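# Unlock and remove blender lid's filler cap, set on table

## Task

Rotate the small filler cap in the blender lid counter-clockwise until it stops, which frees it, then lift it out and leave it resting on the table. The jar must finish standing on its base. Nothing may count on the robot holding it in place at the end. Release the cap and take the hand away when finished.

## Robot and tools

Robot: a single six-joint arm carrying a five-finger right hand. There is only one arm, so every motion row describes that one hand. Joint ranges in rad: shoulder pan -3.142 to 3.142, elbow 0.000 to 3.142, all other joints -6.283 to 6.283.

Scene frame: origin on the table top under the arm base, +z up, +y to the left when facing along +x. Reported positions are in metres, orientation as quaternion wxyz, velocities in m/s and rad/s.

Hand point: a spot fixed to the palm, 0.05 m in front of it, where index pad and thumb tip meet in a pinch. Its +z runs along the straightened fingers (fingertips 0.06-0.07 m past it), +y points out of the palm, +x crosses the palm from thumb toward little finger. Sideways the hand spans 0.08 m on the little-finger side; on the thumb side 0.02 m with the thumb swung in front of the palm, else up to 0.09 m. A wrist bracket on the little-finger side protrudes 0.03 m beyond the point along +y and 0.11 m across the palm; it can collide.

The 14-number row (all in [-1, 1]), used by execute_actions and by move's target: dx, dy, dz, rx, ry, rz, little, ring, middle, index, thumb_bend, thumb_turn, force_limit, speed.
- dx..rz: an offset, not a pose, in the hand point's own axes, counted from the hand point pose in the latest result that reports it (before any such result, and for later calls in the same reply, from where the robot is when the action begins). Scale: 1.0 = 0.6 m for dx, dy, dz and 180 degrees for the rotation vector rx, ry, rz. Every row in an action is counted from that same base, not from the row before. All zeros drives the hand back to that base; it is not a pause.
- Fingers (little, ring, middle, index) and thumb_bend: absolute targets, +1 straight/open, -1 fully curled. thumb_turn: +1 beside the palm, -1 across in front of it. Pinch is roughly index -0.22, thumb_bend -0.75, thumb_turn -0.57. To wrap the whole hand around something 0.035-0.08 m wide, turn the thumb in front first, before arriving.
- force_limit: closing motors halt at a fingertip load from ~0 N (-1) to 10 N (+1), 15 N for the two thumb motors. It never halts opening.
- speed: near zero at -1 to full at +1; full speed covers a finger's range in 0.6 s. For a soft grip close at -0.9 or slower.
A motor only starts when its target changes by 0.01 or more; resending identical values keeps the grip. To loosen, send a target more open than hand_measured; to squeeze harder, raise force_limit and send a target further closed.

Tools:
- execute_actions {"actions": [...], "pictures": bool}. Empty list: just report state. One action {"rows": [[14 numbers], ...], "steps": n}: up to 15 rows and 15 steps of 1/30 s; the final row repeats if rows run short. One wait {"steps": n}, n up to 300, counted from the previous result, reply time included.
- move {"target": [14 numbers], "speed": m/s 0.002-0.5 (default 0.25; rotation capped at twice that in rad/s), "stop_force": N 9-40 optional}. Straight path toward the offset pose, 0.5-10 s long, taking the shorter turn. It does not avoid obstacles and the hand can lag or overshoot speed. Hand values are sent at the start. With stop_force the path halts when push against the motion rises that much, then backs off 2 steps; use it only with slow, non-rotating moves and omit it when pulling away from a contact. Not usable in the first 0.2 s.
- wait {"seconds": 0-10}: let time pass, nothing new sent.
- zoom_image {"camera": "cam_high"|"cam_low"|"cam_wrist", "region": [x0, y0, x1, y1]} in pixels, at most 504x504. Images: cam_high 672x504, cam_low 672x504, cam_wrist 504x504 fisheye.
- show_instructions {}: shows the reference image pages.
- finished_scene {"scene": n}: ends the scene irreversibly and grades it.

Reading results: the state line gives hand point pose and velocities. "Wrist force"/"Wrist torque" are in the hand point axes; pressing on a surface gives a force pointing back into the arm; offsets up to ~4 N, noise ~2.4 N, saturation ~50 N; "no reading" is normal early on. hand_measured, hand_stopped_by (moving, target, force, stalled, fault), hand_load_n (positive = pushed open) list six motors in row order. A lost grip shows as loads near 0. "Hand target" is the pose the controller is heading to. A move adds a "move:" line: done, contact (stop_force fired), held, off_target, moving or fault, plus limits such as paced (pose clipped) or held (some steps blocked). "pose unreachable" and HELD mark blocked or altered commands. Joint torques are rough and drift.

Motion behaviour: each step the commanded pose is clipped to 100 mm and 16 degrees from the measured one; arm commands lag about 0.17 s; position wins over orientation when both cannot be met. After a big move check the reported pose and send the remainder. The simulation keeps running while you compose a reply.

Avoid: torque on a joint over its limit (132 N m for the three large joints, 24.6 N m for the wrist joints) or 150 N outside force causes a 10 s stop. The arm is stiff, so commanding even slightly into a firm surface can fault; approach slowly. Long holding of loads heats motors (warning at 70 °C, brake stop at 85 °C). Don't knock the blender over or push anything off the table, don't drop or slam the cap, and keep the jar upright. Loose objects may get occasional small nudges.

Each tool is called after "Emit:" as name([rows], argument=value, ...), one row to a line, values as JSON.

Reference images:

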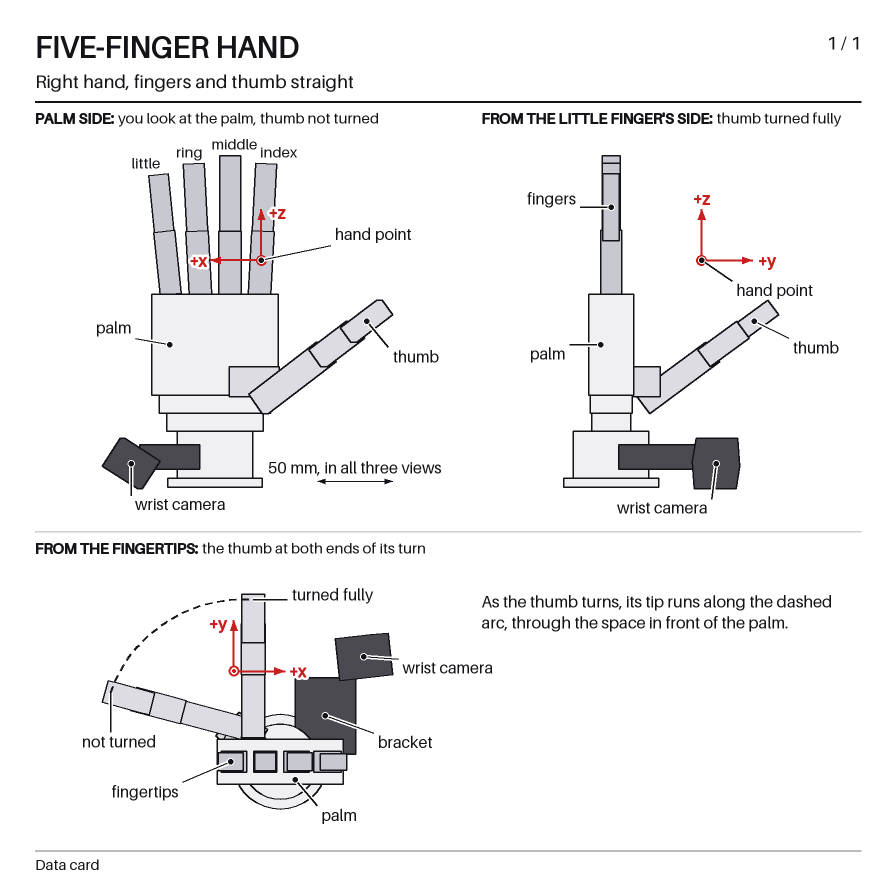

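## Session

Emit:
execute_actions(actions=[])

Scene clock: 0.00 s of 6600.00 s.
end_effector_position=(+0.3758, -0.0959, +0.2429) hand_measured=(+1.000, +1.000, +1.000, +1.000, +1.000, +1.000) hand_load_n=(+0.0, +0.0, +0.0, +0.0, +0.0, +0.0) hand_stopped_by=(target, target, target, target, target, target) hand_force_limit=0.00 hand_speed=-0.80 end_effector_quat_wxyz=(+0.053, -0.213, +0.708, +0.671) end_effector_velocity=(-0.000, +0.000, +0.000) end_effector_angular_velocity=(-0.003, -0.003, +0.000)
Joint positions: [-0.963 -0.815  1.767  1.93   1.156 -3.518]
Joint velocities: [-0.    -0.002 -0.    -0.001 -0.    -0.001]
Joint torques (N m, as the arm reports them, + toward a larger angle): no reading
Motor temperatures (°C, as the motors report them): [31 28 30 36 37 38]
Wrist force (N, on the end effector, along its own x y z axes, offset not removed): no reading
Wrist torque (N m, same axes, about the end effector's origin, offset not removed): no reading
Hand target: +0.376, -0.096, +0.243; +0.053, -0.213, +0.708, +0.671

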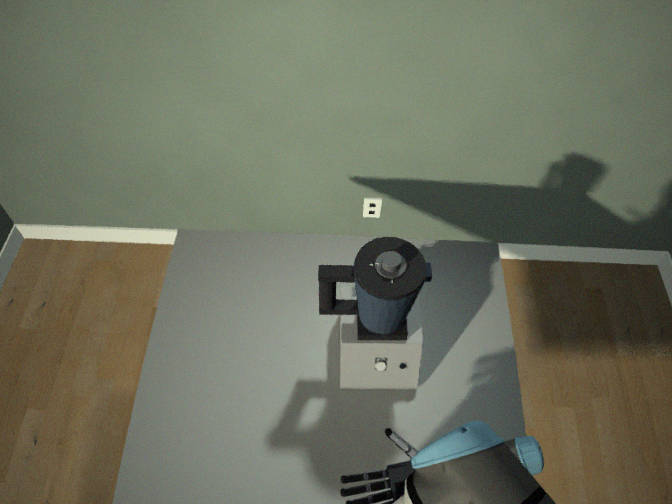

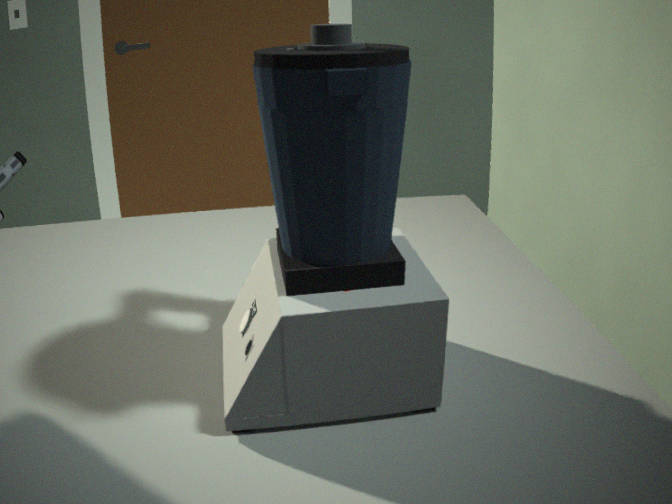

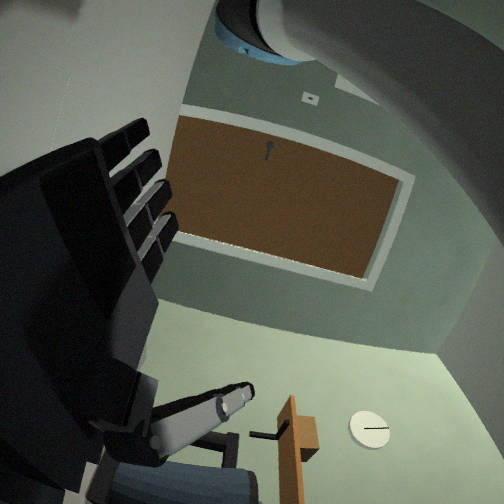

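Emit:
zoom_image(camera="cam_high", region=[310, 220, 450, 330])

Emit:
zoom_image(camera="cam_low", region=[240, 10, 420, 110])

Region (310, 220, 450, 330) of cam_high's 672x504 image, scaled by 3.600, with more detail than that image has; it fills the top 396 rows of this view, and the rest is white.

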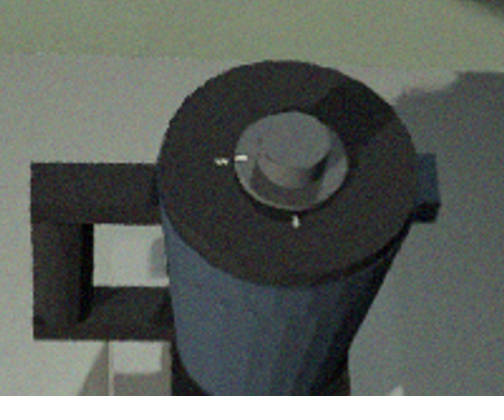

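Region (240, 10, 420, 110) of cam_low's 672x504 image, scaled by 2.800, with more detail than that image has.

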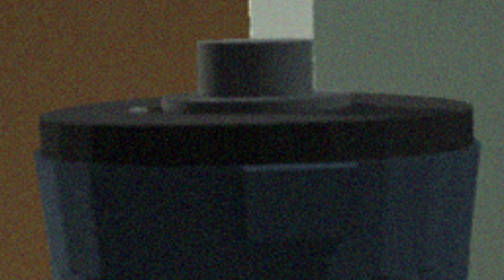

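Emit:
move(target=[-0.12,0.31,-0.03,0,0,0.556,1,1,1,0.2,-0.2,-0.57,0,0.5], speed=0.4)

Emit:
move(target=[0,0,0,0,0,0.56,1,1,1,0.2,-0.2,-0.57,0,0.5], speed=0.4)

Scene clock: 64.27 s of 6600.00 s.
end_effector_position=(+0.3749, -0.0949, +0.4430) hand_measured=(+1.000, +1.000, +1.000, +0.200, -0.200, -0.570) hand_load_n=(+0.0, +0.0, +0.0, +0.0, +0.0, +0.0) hand_stopped_by=(target, target, target, target, target, target) hand_force_limit=0.00 hand_speed=0.50 end_effector_quat_wxyz=(-0.479, +0.405, +0.619, +0.472) end_effector_velocity=(+0.000, +0.000, +0.002) end_effector_angular_velocity=(-0.005, +0.012, -0.000)
Joint positions: [-1.117 -1.424  1.839  2.481  1.305 -1.813]
Joint velocities: [ 0.001 -0.003 -0.005  0.005 -0.     0.014]
Joint torques (N m, as the arm reports them, + toward a larger angle): [ 10.02 -42.7  -23.25   3.81  -2.49   2.11]
Motor temperatures (°C, as the motors report them): [31 28 30 36 37 38]
Wrist force (N, on the end effector, along its own x y z axes, offset not removed): [-3.1 -0.9 0.6]
Wrist torque (N m, same axes, about the end effector's origin, offset not removed): [-0.08 0.52 -0.12]
Hand target: +0.375, -0.095, +0.443; -0.480, +0.406, +0.619, +0.472
Off the commanded pose: 0.000 m, 0 deg.
After step 90, 58.50 s passed at rest.
move: done
camera_calibration (this result's frames):
cam_wrist: T_world_to_cam=[[0.975839, 0.213072, 0.0483642, -0.364955], [0.17141, -0.609304, -0.774188, 0.217056], [-0.135489, 0.763773, -0.631105, 0.537895], [0, 0, 0, 1]] pos_world=[0.391811, -0.200815, 0.525161]

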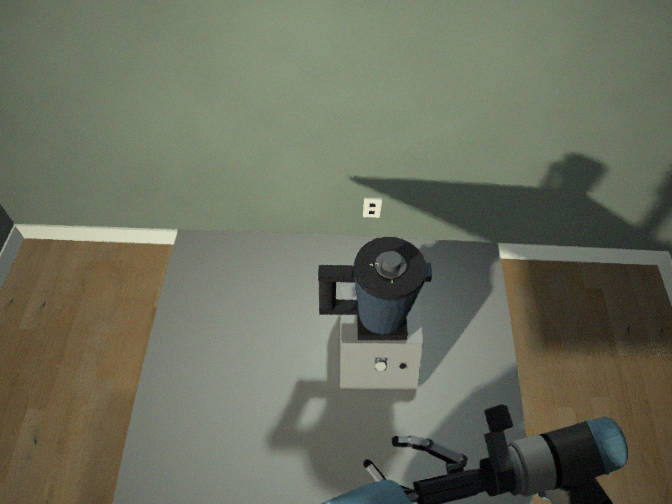

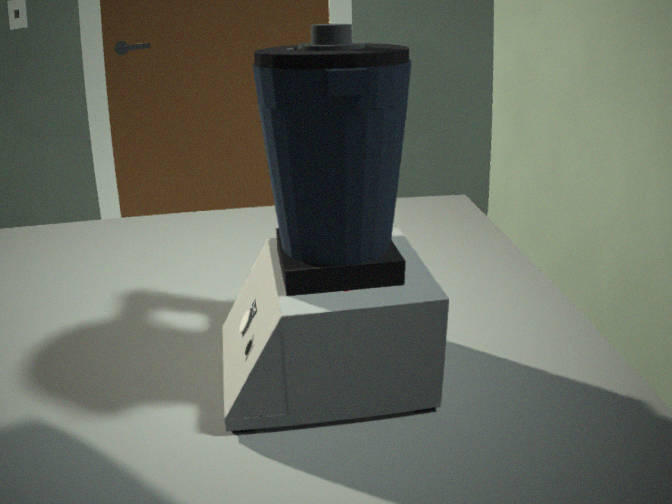

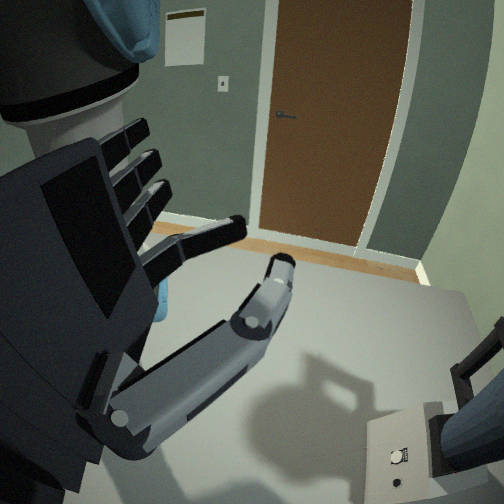

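Scene clock: 67.03 s of 6600.00 s.
end_effector_position=(+0.3748, -0.0947, +0.4430) hand_measured=(+1.000, +1.000, +1.000, +0.200, -0.200, -0.570) hand_load_n=(+0.0, +0.0, +0.0, +0.0, +0.0, +0.0) hand_stopped_by=(target, target, target, target, target, target) hand_force_limit=0.00 hand_speed=0.50 end_effector_quat_wxyz=(-0.670, +0.735, +0.082, -0.068) end_effector_velocity=(-0.000, -0.000, -0.000) end_effector_angular_velocity=(-0.004, +0.012, -0.000)
Joint positions: [-0.907 -1.348  1.608  2.616  1.102  0.001]
Joint velocities: [ 0.002  0.002 -0.003 -0.001 -0.001  0.014]
Joint torques (N m, as the arm reports them, + toward a larger angle): [ 10.53 -22.   -25.38  -1.    -2.56   2.32]
Motor temperatures (°C, as the motors report them): [31 28 30 36 37 38]
Wrist force (N, on the end effector, along its own x y z axes, offset not removed): [-0.3 -2.5 -1.4]
Wrist torque (N m, same axes, about the end effector's origin, offset not removed): [-0.19 0.16 0.03]
Hand target: +0.375, -0.095, +0.443; -0.669, +0.735, +0.082, -0.069
Off the commanded pose: 0.000 m, 0 deg.
move: done
camera_calibration (this result's frames):
cam_wrist: T_world_to_cam=[[-0.115072, -0.12313, -0.985696, 0.470236], [-0.689742, -0.704179, 0.168486, 0.113336], [-0.714852, 0.699265, -0.00389607, 0.470941], [0, 0, 0, 1]] pos_world=[0.468937, -0.191604, 0.44625]

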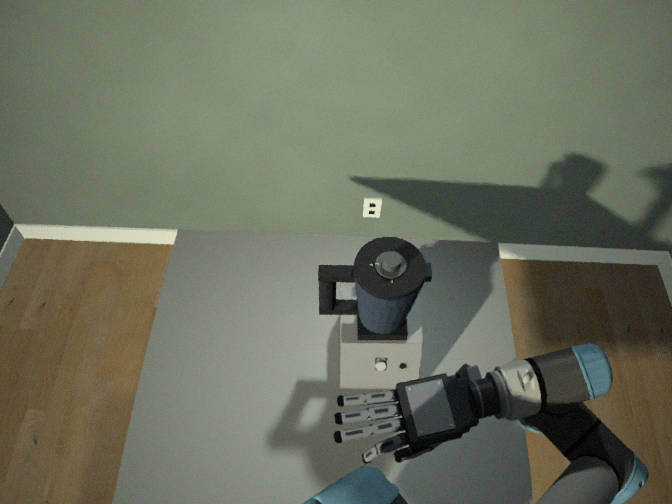

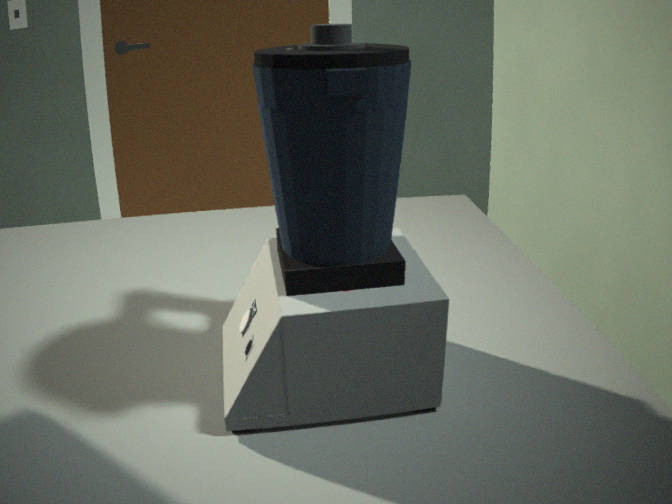

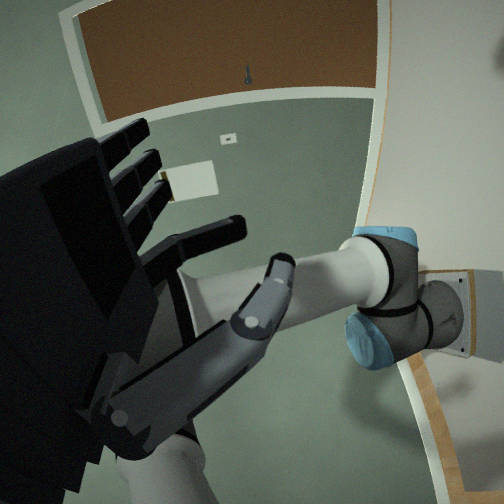

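Emit:
move(target=[0.195,0,-0.04,0,0.57,0,1,1,1,0.2,-0.2,-0.57,0,0.5], speed=0.25)

Scene clock: 96.50 s of 6600.00 s.
end_effector_position=(+0.4940, -0.0935, +0.4463) hand_measured=(+1.000, +1.000, +1.000, +0.200, -0.200, -0.570) hand_load_n=(+0.0, +0.0, +0.0, +0.0, +0.0, +0.0) hand_stopped_by=(target, target, target, target, target, target) hand_force_limit=0.00 hand_speed=0.50 end_effector_quat_wxyz=(+0.483, -0.513, +0.471, -0.531) end_effector_velocity=(-0.000, +0.000, -0.000) end_effector_angular_velocity=(+0.002, -0.013, +0.003)
Joint positions: [-1.14  -2.06   2.414  2.413 -0.468  0.13 ]
Joint velocities: [-0.005  0.013  0.    -0.047  0.005  0.033]
Joint torques (N m, as the arm reports them, + toward a larger angle): [ -6.31   9.64 -12.    -3.18   2.35   2.31]
Motor temperatures (°C, as the motors report them): [31 28 30 36 37 38]
Wrist force (N, on the end effector, along its own x y z axes, offset not removed): [-2.6 -1.0 0.5]
Wrist torque (N m, same axes, about the end effector's origin, offset not removed): [-0.08 0.37 -0.06]
Hand target: +0.494, -0.093, +0.446; +0.483, -0.513, +0.471, -0.531
Off the commanded pose: 0.000 m, 0 deg.
After step 90, 21.97 s passed at rest.
move: done
camera_calibration (this result's frames):
cam_wrist: T_world_to_cam=[[0.0271779, 0.0593887, -0.997865, 0.439527], [-0.552557, 0.83276, 0.0345129, 0.331568], [0.833032, 0.550439, 0.0554483, -0.249686], [0, 0, 0, 1]] pos_world=[0.379261, -0.164782, 0.44099]

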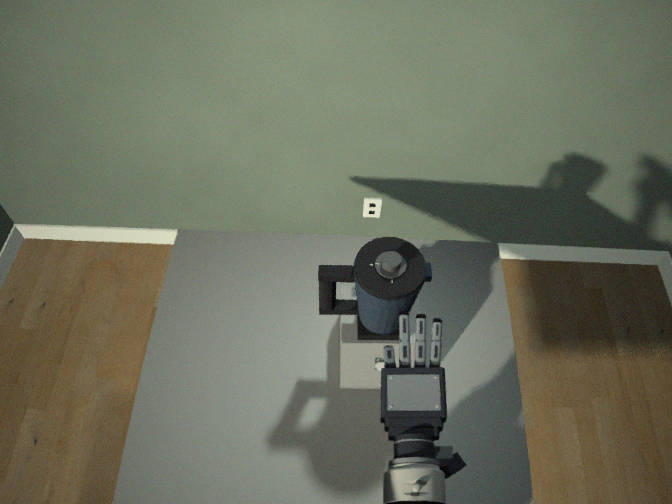

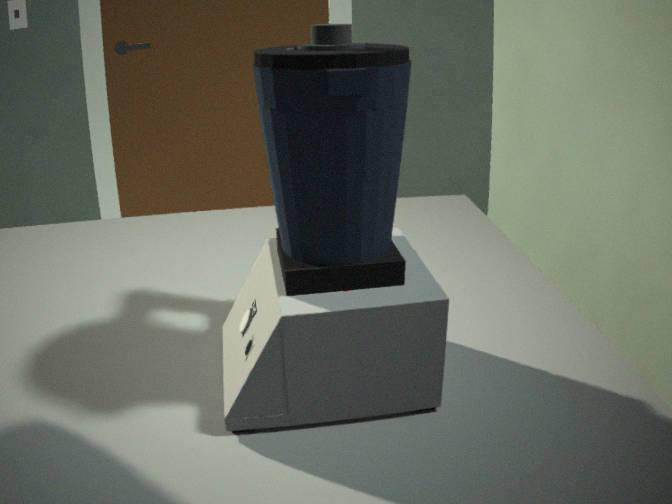

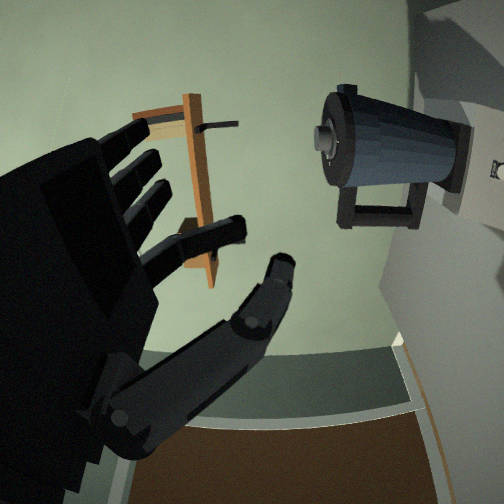

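Emit:
move(target=[-0.015,0.087,0.341,-0.0095,0,0.0287,1,1,1,0.2,-0.2,-0.57,0,0.5])

Emit:
zoom_image(camera="cam_low", region=[200, 0, 440, 100])

Scene clock: 109.43 s of 6600.00 s.
end_effector_position=(+0.6999, -0.0901, +0.3994) hand_measured=(+1.000, +1.000, +1.000, +0.200, -0.200, -0.570) hand_load_n=(+0.0, +0.0, +0.0, +0.0, +0.0, +0.0) hand_stopped_by=(target, target, target, target, target, target) hand_force_limit=0.00 hand_speed=0.50 end_effector_quat_wxyz=(+0.498, -0.499, +0.502, -0.501) end_effector_velocity=(+0.002, -0.000, +0.000) end_effector_angular_velocity=(-0.001, -0.001, -0.000)
Joint positions: [-0.529 -1.453  1.993  2.447 -1.06  -0.041]
Joint velocities: [ 0.002  0.004 -0.005  0.001 -0.002 -0.001]
Joint torques (N m, as the arm reports them, + toward a larger angle): [ 13.19 -17.21 -25.43   0.84  -2.84  -2.4 ]
Motor temperatures (°C, as the motors report them): [31 28 30 36 37 38]
Wrist force (N, on the end effector, along its own x y z axes, offset not removed): [-2.4 0.0 0.3]
Wrist torque (N m, same axes, about the end effector's origin, offset not removed): [0.13 0.38 -0.08]
Hand target: +0.700, -0.090, +0.399; +0.498, -0.499, +0.502, -0.501
Off the commanded pose: 0.000 m, 0 deg.
After step 90, 8.40 s passed at rest.
move: done
camera_calibration (this result's frames):
cam_wrist: T_world_to_cam=[[-0.00256634, 0.148802, -0.988864, 0.412247], [-0.5502, 0.825525, 0.125651, 0.405458], [0.835029, 0.544396, 0.0797524, -0.432145], [0, 0, 0, 1]] pos_world=[0.584995, -0.160801, 0.391174]

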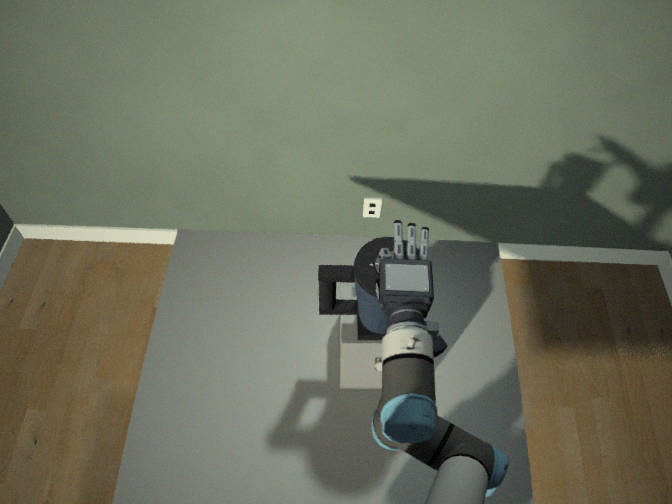

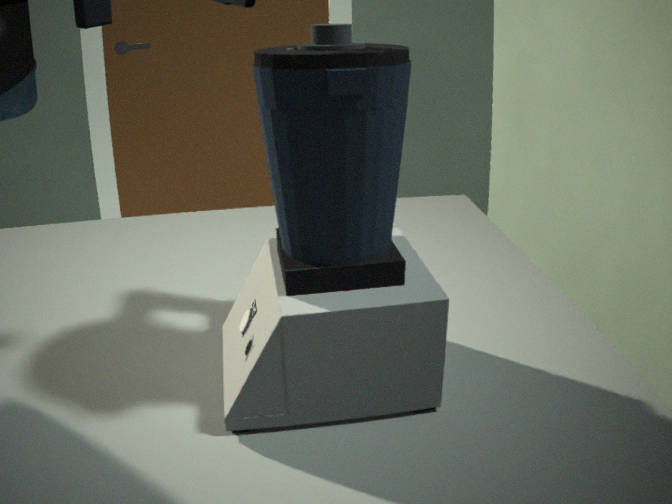

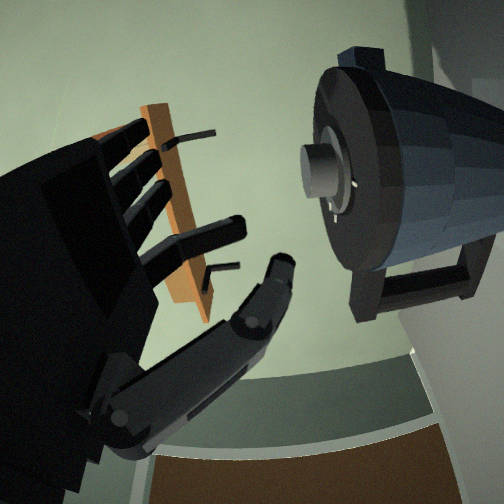

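Region (200, 0, 440, 100) of cam_low's 672x504 image, scaled by 2.100, with more detail than that image has; it fills the top 210 rows of this view, and the rest is white.

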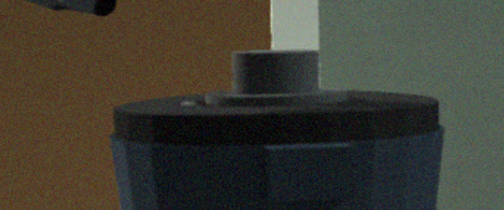

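Emit:
move(target=[0.033,0.022,0.095,-0.083,0,0,1,1,1,0.2,-0.2,-0.57,0,0.5], speed=0.1)

Emit:
zoom_image(camera="cam_low", region=[200, 0, 440, 100])

Scene clock: 137.30 s of 6600.00 s.
end_effector_position=(+0.7565, -0.1101, +0.3862) hand_measured=(+1.000, +1.000, +1.000, +0.200, -0.200, -0.570) hand_load_n=(+0.0, +0.0, +0.0, +0.0, +0.0, +0.0) hand_stopped_by=(target, target, target, target, target, target) hand_force_limit=0.00 hand_speed=0.50 end_effector_quat_wxyz=(-0.429, +0.559, -0.563, +0.432) end_effector_velocity=(+0.002, -0.001, -0.000) end_effector_angular_velocity=(-0.001, +0.010, -0.000)
Joint positions: [-0.475 -1.409  1.768  2.918 -1.143 -0.174]
Joint velocities: [ 0.002  0.002 -0.01   0.018 -0.004 -0.005]
Joint torques (N m, as the arm reports them, + toward a larger angle): [ 13.14 -19.84 -26.71   0.11  -2.21  -2.31]
Motor temperatures (°C, as the motors report them): [31 28 30 36 37 38]
Wrist force (N, on the end effector, along its own x y z axes, offset not removed): [-3.4 -1.8 0.8]
Wrist torque (N m, same axes, about the end effector's origin, offset not removed): [-0.24 0.55 -0.24]
Hand target: +0.757, -0.110, +0.386; -0.429, +0.559, -0.563, +0.432
Off the commanded pose: 0.000 m, 0 deg.
After step 90, 23.17 s passed at rest.
move: done
camera_calibration (this result's frames):
cam_wrist: T_world_to_cam=[[-0.256544, 0.150192, -0.954792, 0.581446], [-0.499276, 0.825255, 0.263966, 0.362778], [0.827592, 0.544424, -0.136727, -0.378192], [0, 0, 0, 1]] pos_world=[0.643282, -0.180815, 0.407689]

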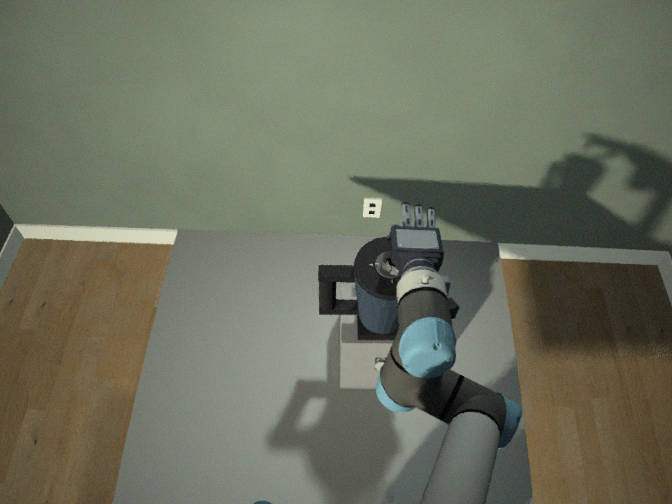

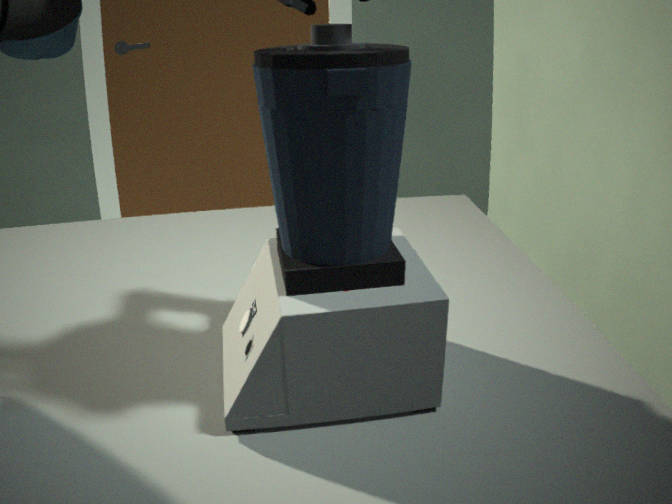

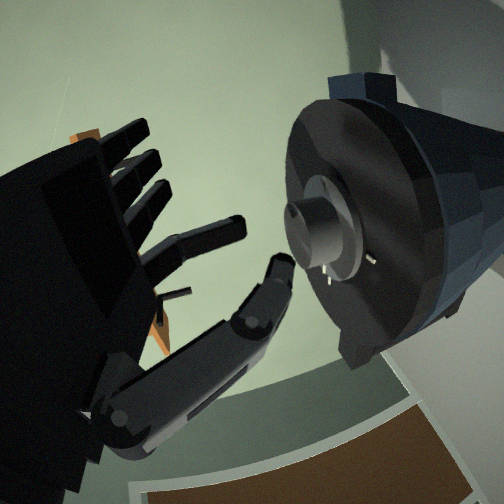

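Region (200, 0, 440, 100) of cam_low's 672x504 image, scaled by 2.100, with more detail than that image has; it fills the top 210 rows of this view, and the rest is white.

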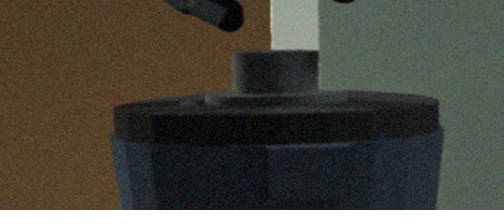

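Emit:
move(target=[0,0.008,-0.003,-0.055,0,0,1,1,1,0.25,0.05,-0.75,0,0.5], speed=0.05)

Emit:
zoom_image(camera="cam_low", region=[200, 0, 440, 100])

Scene clock: 160.67 s of 6600.00 s.
end_effector_position=(+0.7534, -0.1101, +0.3821) hand_measured=(+1.000, +1.000, +1.000, +0.250, +0.050, -0.750) hand_load_n=(+0.0, +0.0, +0.0, +0.0, +0.0, +0.0) hand_stopped_by=(target, target, target, target, target, target) hand_force_limit=0.00 hand_speed=0.50 end_effector_quat_wxyz=(-0.380, +0.594, -0.597, +0.383) end_effector_velocity=(+0.000, -0.000, +0.000) end_effector_angular_velocity=(-0.001, +0.011, +0.000)
Joint positions: [-0.451 -1.44   1.699  3.197 -1.201 -0.239]
Joint velocities: [ 0.002 -0.001 -0.007  0.018 -0.005 -0.005]
Joint torques (N m, as the arm reports them, + toward a larger angle): [ 11.31 -49.09 -28.35   0.11  -2.1   -1.92]
Motor temperatures (°C, as the motors report them): [31 28 30 36 37 38]
Wrist force (N, on the end effector, along its own x y z axes, offset not removed): [-2.4 -3.9 1.1]
Wrist torque (N m, same axes, about the end effector's origin, offset not removed): [-0.52 0.38 -0.18]
Hand target: +0.753, -0.110, +0.382; -0.379, +0.594, -0.598, +0.382
Off the commanded pose: 0.000 m, 0 deg.
After step 90, 18.37 s passed at rest.
move: done
camera_calibration (this result's frames):
cam_wrist: T_world_to_cam=[[-0.415725, 0.15108, -0.896855, 0.674582], [-0.446817, 0.824972, 0.346086, 0.291391], [0.792167, 0.544606, -0.275456, -0.296557], [0, 0, 0, 1]] pos_world=[0.645561, -0.180798, 0.422467]

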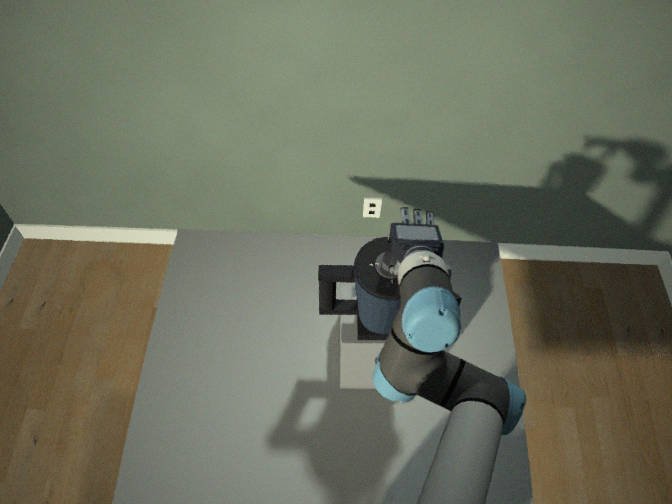

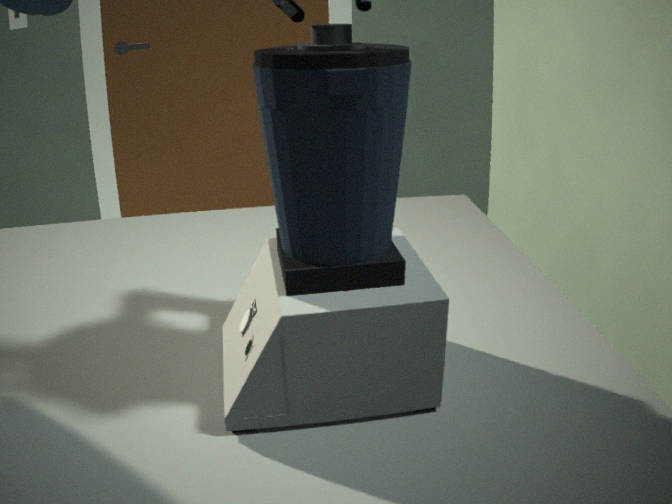

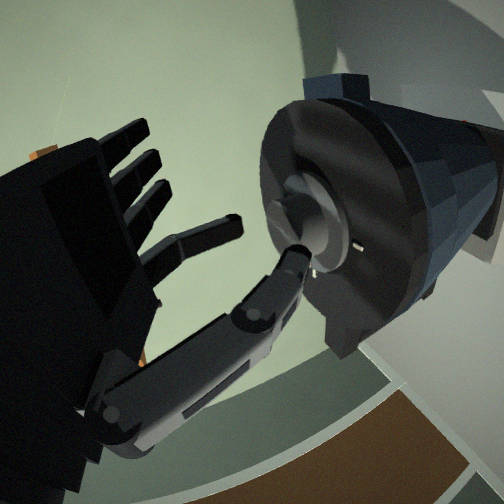

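Region (200, 0, 440, 100) of cam_low's 672x504 image, scaled by 2.100, with more detail than that image has; it fills the top 210 rows of this view, and the rest is white.

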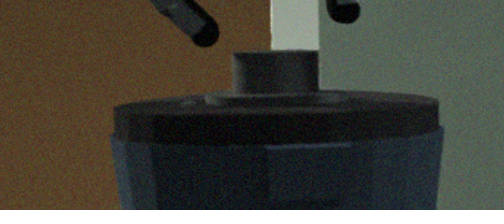

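Emit:
move(target=[-0.01,-0.003,0.005,0,0.302,0.141,1,1,1,0.25,0.05,-0.75,0,0.5], speed=0.25)

Emit:
zoom_image(camera="cam_low", region=[200, 0, 440, 100])

Emit:
zoom_image(camera="cam_high", region=[320, 190, 480, 310])

Scene clock: 178.00 s of 6600.00 s.
end_effector_position=(+0.7564, -0.1041, +0.3828) hand_measured=(+1.000, +1.000, +1.000, +0.250, +0.050, -0.750) hand_load_n=(+0.0, +0.0, +0.0, +0.0, +0.0, +0.0) hand_stopped_by=(target, target, target, target, target, target) hand_force_limit=0.00 hand_speed=0.50 end_effector_quat_wxyz=(+0.179, -0.275, +0.795, -0.510) end_effector_velocity=(+0.000, -0.000, -0.001) end_effector_angular_velocity=(+0.000, +0.002, +0.000)
Joint positions: [-0.081 -1.305  1.564  3.243 -2.359  0.302]
Joint velocities: [-0.     0.001  0.001  0.001  0.001  0.   ]
Joint torques (N m, as the arm reports them, + toward a larger angle): [ -2.22 -51.33  -7.48  -4.34   2.38  -2.16]
Motor temperatures (°C, as the motors report them): [31 28 30 36 37 38]
Wrist force (N, on the end effector, along its own x y z axes, offset not removed): [-2.7 -2.1 -0.6]
Wrist torque (N m, same axes, about the end effector's origin, offset not removed): [-0.12 0.54 -0.12]
Hand target: +0.756, -0.104, +0.383; +0.179, -0.275, +0.795, -0.510
Off the commanded pose: 0.001 m, 9 deg.
After step 90, 11.93 s passed at rest.
move: held; limits=held; held on 12 of 72 steps, including the last
pose unreachable: on one or more control steps of this call an arm could not follow its commanded pose, so it was not sent that pose on those steps. On the call's last step it was still not sent that pose. It may still have moved: this result reports where it is.
cause: the commanded pose would bring two parts of the arm too close to each other (joints 4 (wrist 1) to 6 (wrist 3) lie between them).
camera_calibration (this result's frames):
cam_wrist: T_world_to_cam=[[-0.135955, 0.419445, -0.897542, 0.492158], [0.362507, 0.86419, 0.348948, -0.321686], [0.922011, -0.277924, -0.269543, -0.488124], [0, 0, 0, 1]] pos_world=[0.633581, -0.064097, 0.422414]

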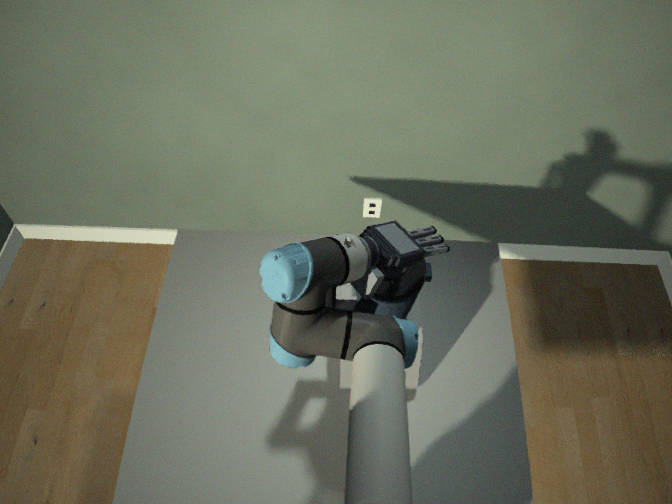

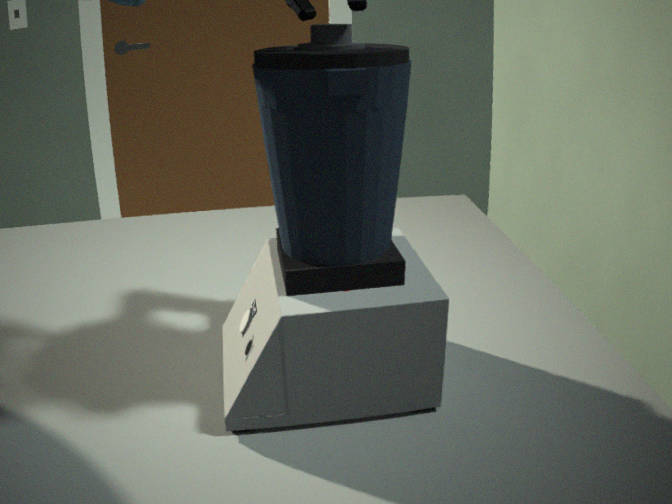

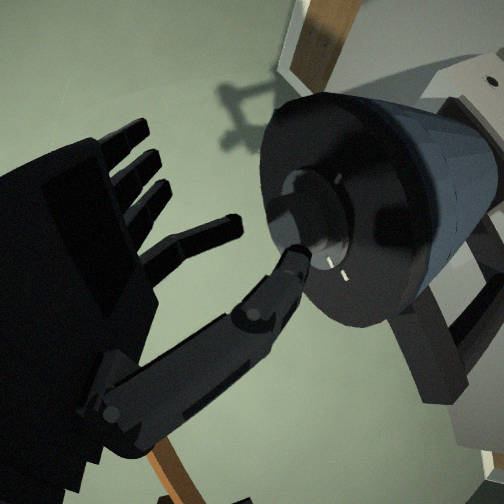

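Region (200, 0, 440, 100) of cam_low's 672x504 image, scaled by 2.100, with more detail than that image has; it fills the top 210 rows of this view, and the rest is white.

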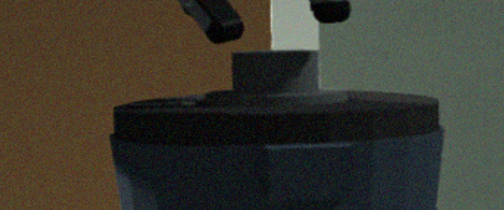

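Region (320, 190, 480, 310) of cam_high's 672x504 image, scaled by 3.150, with more detail than that image has; it fills the top 378 rows of this view, and the rest is white.

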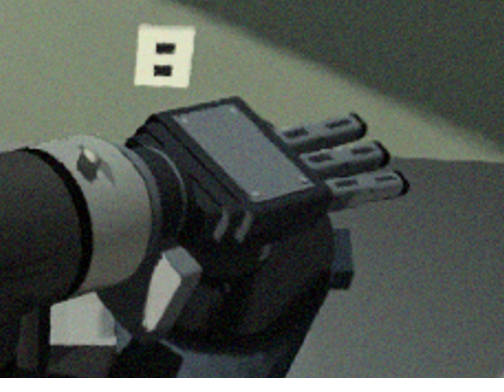

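Emit:
move(target=[0,0.0227,0.012,-0.044,-0.02,-0.0094,1,1,1,0.25,0.05,-0.75,0,0.5], speed=0.03)

Emit:
zoom_image(camera="cam_low", region=[260, 0, 400, 70])

Scene clock: 192.00 s of 6600.00 s.
end_effector_position=(+0.7570, -0.1047, +0.3675) hand_measured=(+1.000, +1.000, +1.000, +0.250, +0.050, -0.750) hand_load_n=(+0.0, +0.0, +0.0, +0.0, +0.0, +0.0) hand_stopped_by=(target, target, target, target, target, target) hand_force_limit=0.00 hand_speed=0.50 end_effector_quat_wxyz=(+0.177, -0.314, +0.818, -0.448) end_effector_velocity=(+0.000, -0.000, +0.000) end_effector_angular_velocity=(+0.008, +0.003, +0.005)
Joint positions: [-0.133 -1.341  1.558  3.413 -2.209  0.34 ]
Joint velocities: [-0.004 -0.002 -0.003  0.01   0.011  0.001]
Joint torques (N m, as the arm reports them, + toward a larger angle): [ -3.84 -52.91 -31.48   0.22   2.13   2.41]
Motor temperatures (°C, as the motors report them): [31 28 30 36 37 38]
Wrist force (N, on the end effector, along its own x y z axes, offset not removed): [-3.5 -1.9 -1.6]
Wrist torque (N m, same axes, about the end effector's origin, offset not removed): [-0.04 0.58 -0.19]
Hand target: +0.757, -0.105, +0.367; +0.177, -0.314, +0.818, -0.448
Off the commanded pose: 0.000 m, 0 deg.
After step 90, 8.20 s passed at rest.
move: done
camera_calibration (this result's frames):
cam_wrist: T_world_to_cam=[[-0.242042, 0.498876, -0.832189, 0.543404], [0.335276, 0.847862, 0.410756, -0.319826], [0.910497, -0.179593, -0.372479, -0.436133], [0, 0, 0, 1]] pos_world=[0.635854, -0.0782493, 0.421135]

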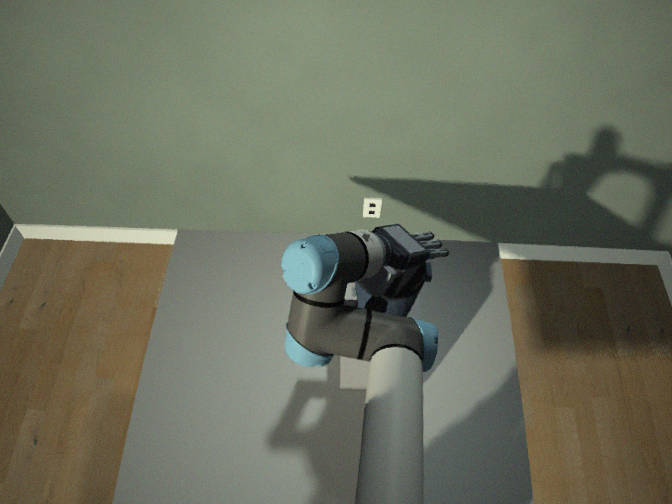

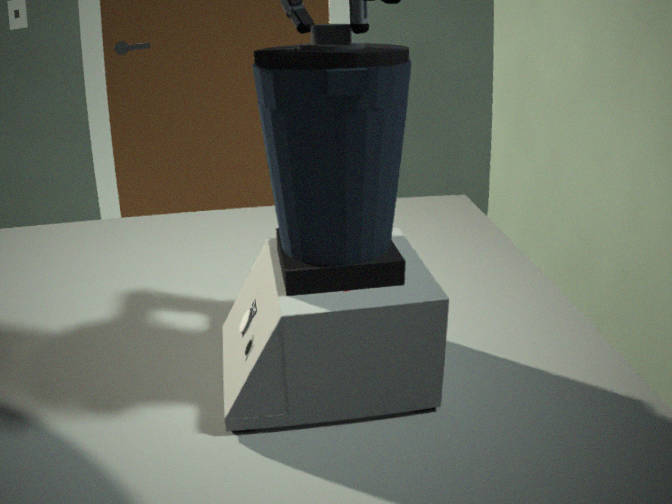

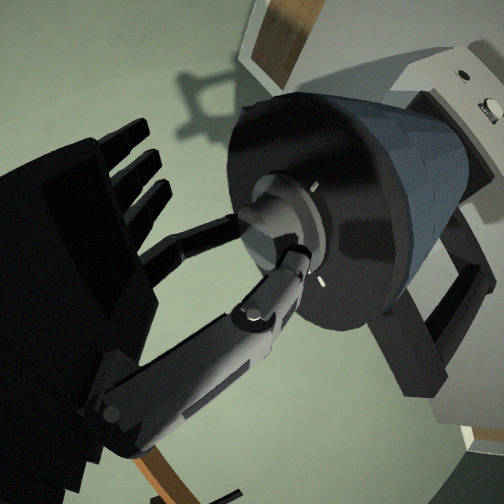

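Region (260, 0, 400, 70) of cam_low's 672x504 image, scaled by 3.600, with more detail than that image has.

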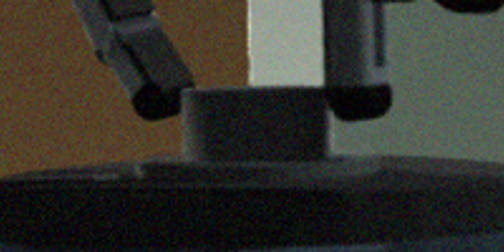

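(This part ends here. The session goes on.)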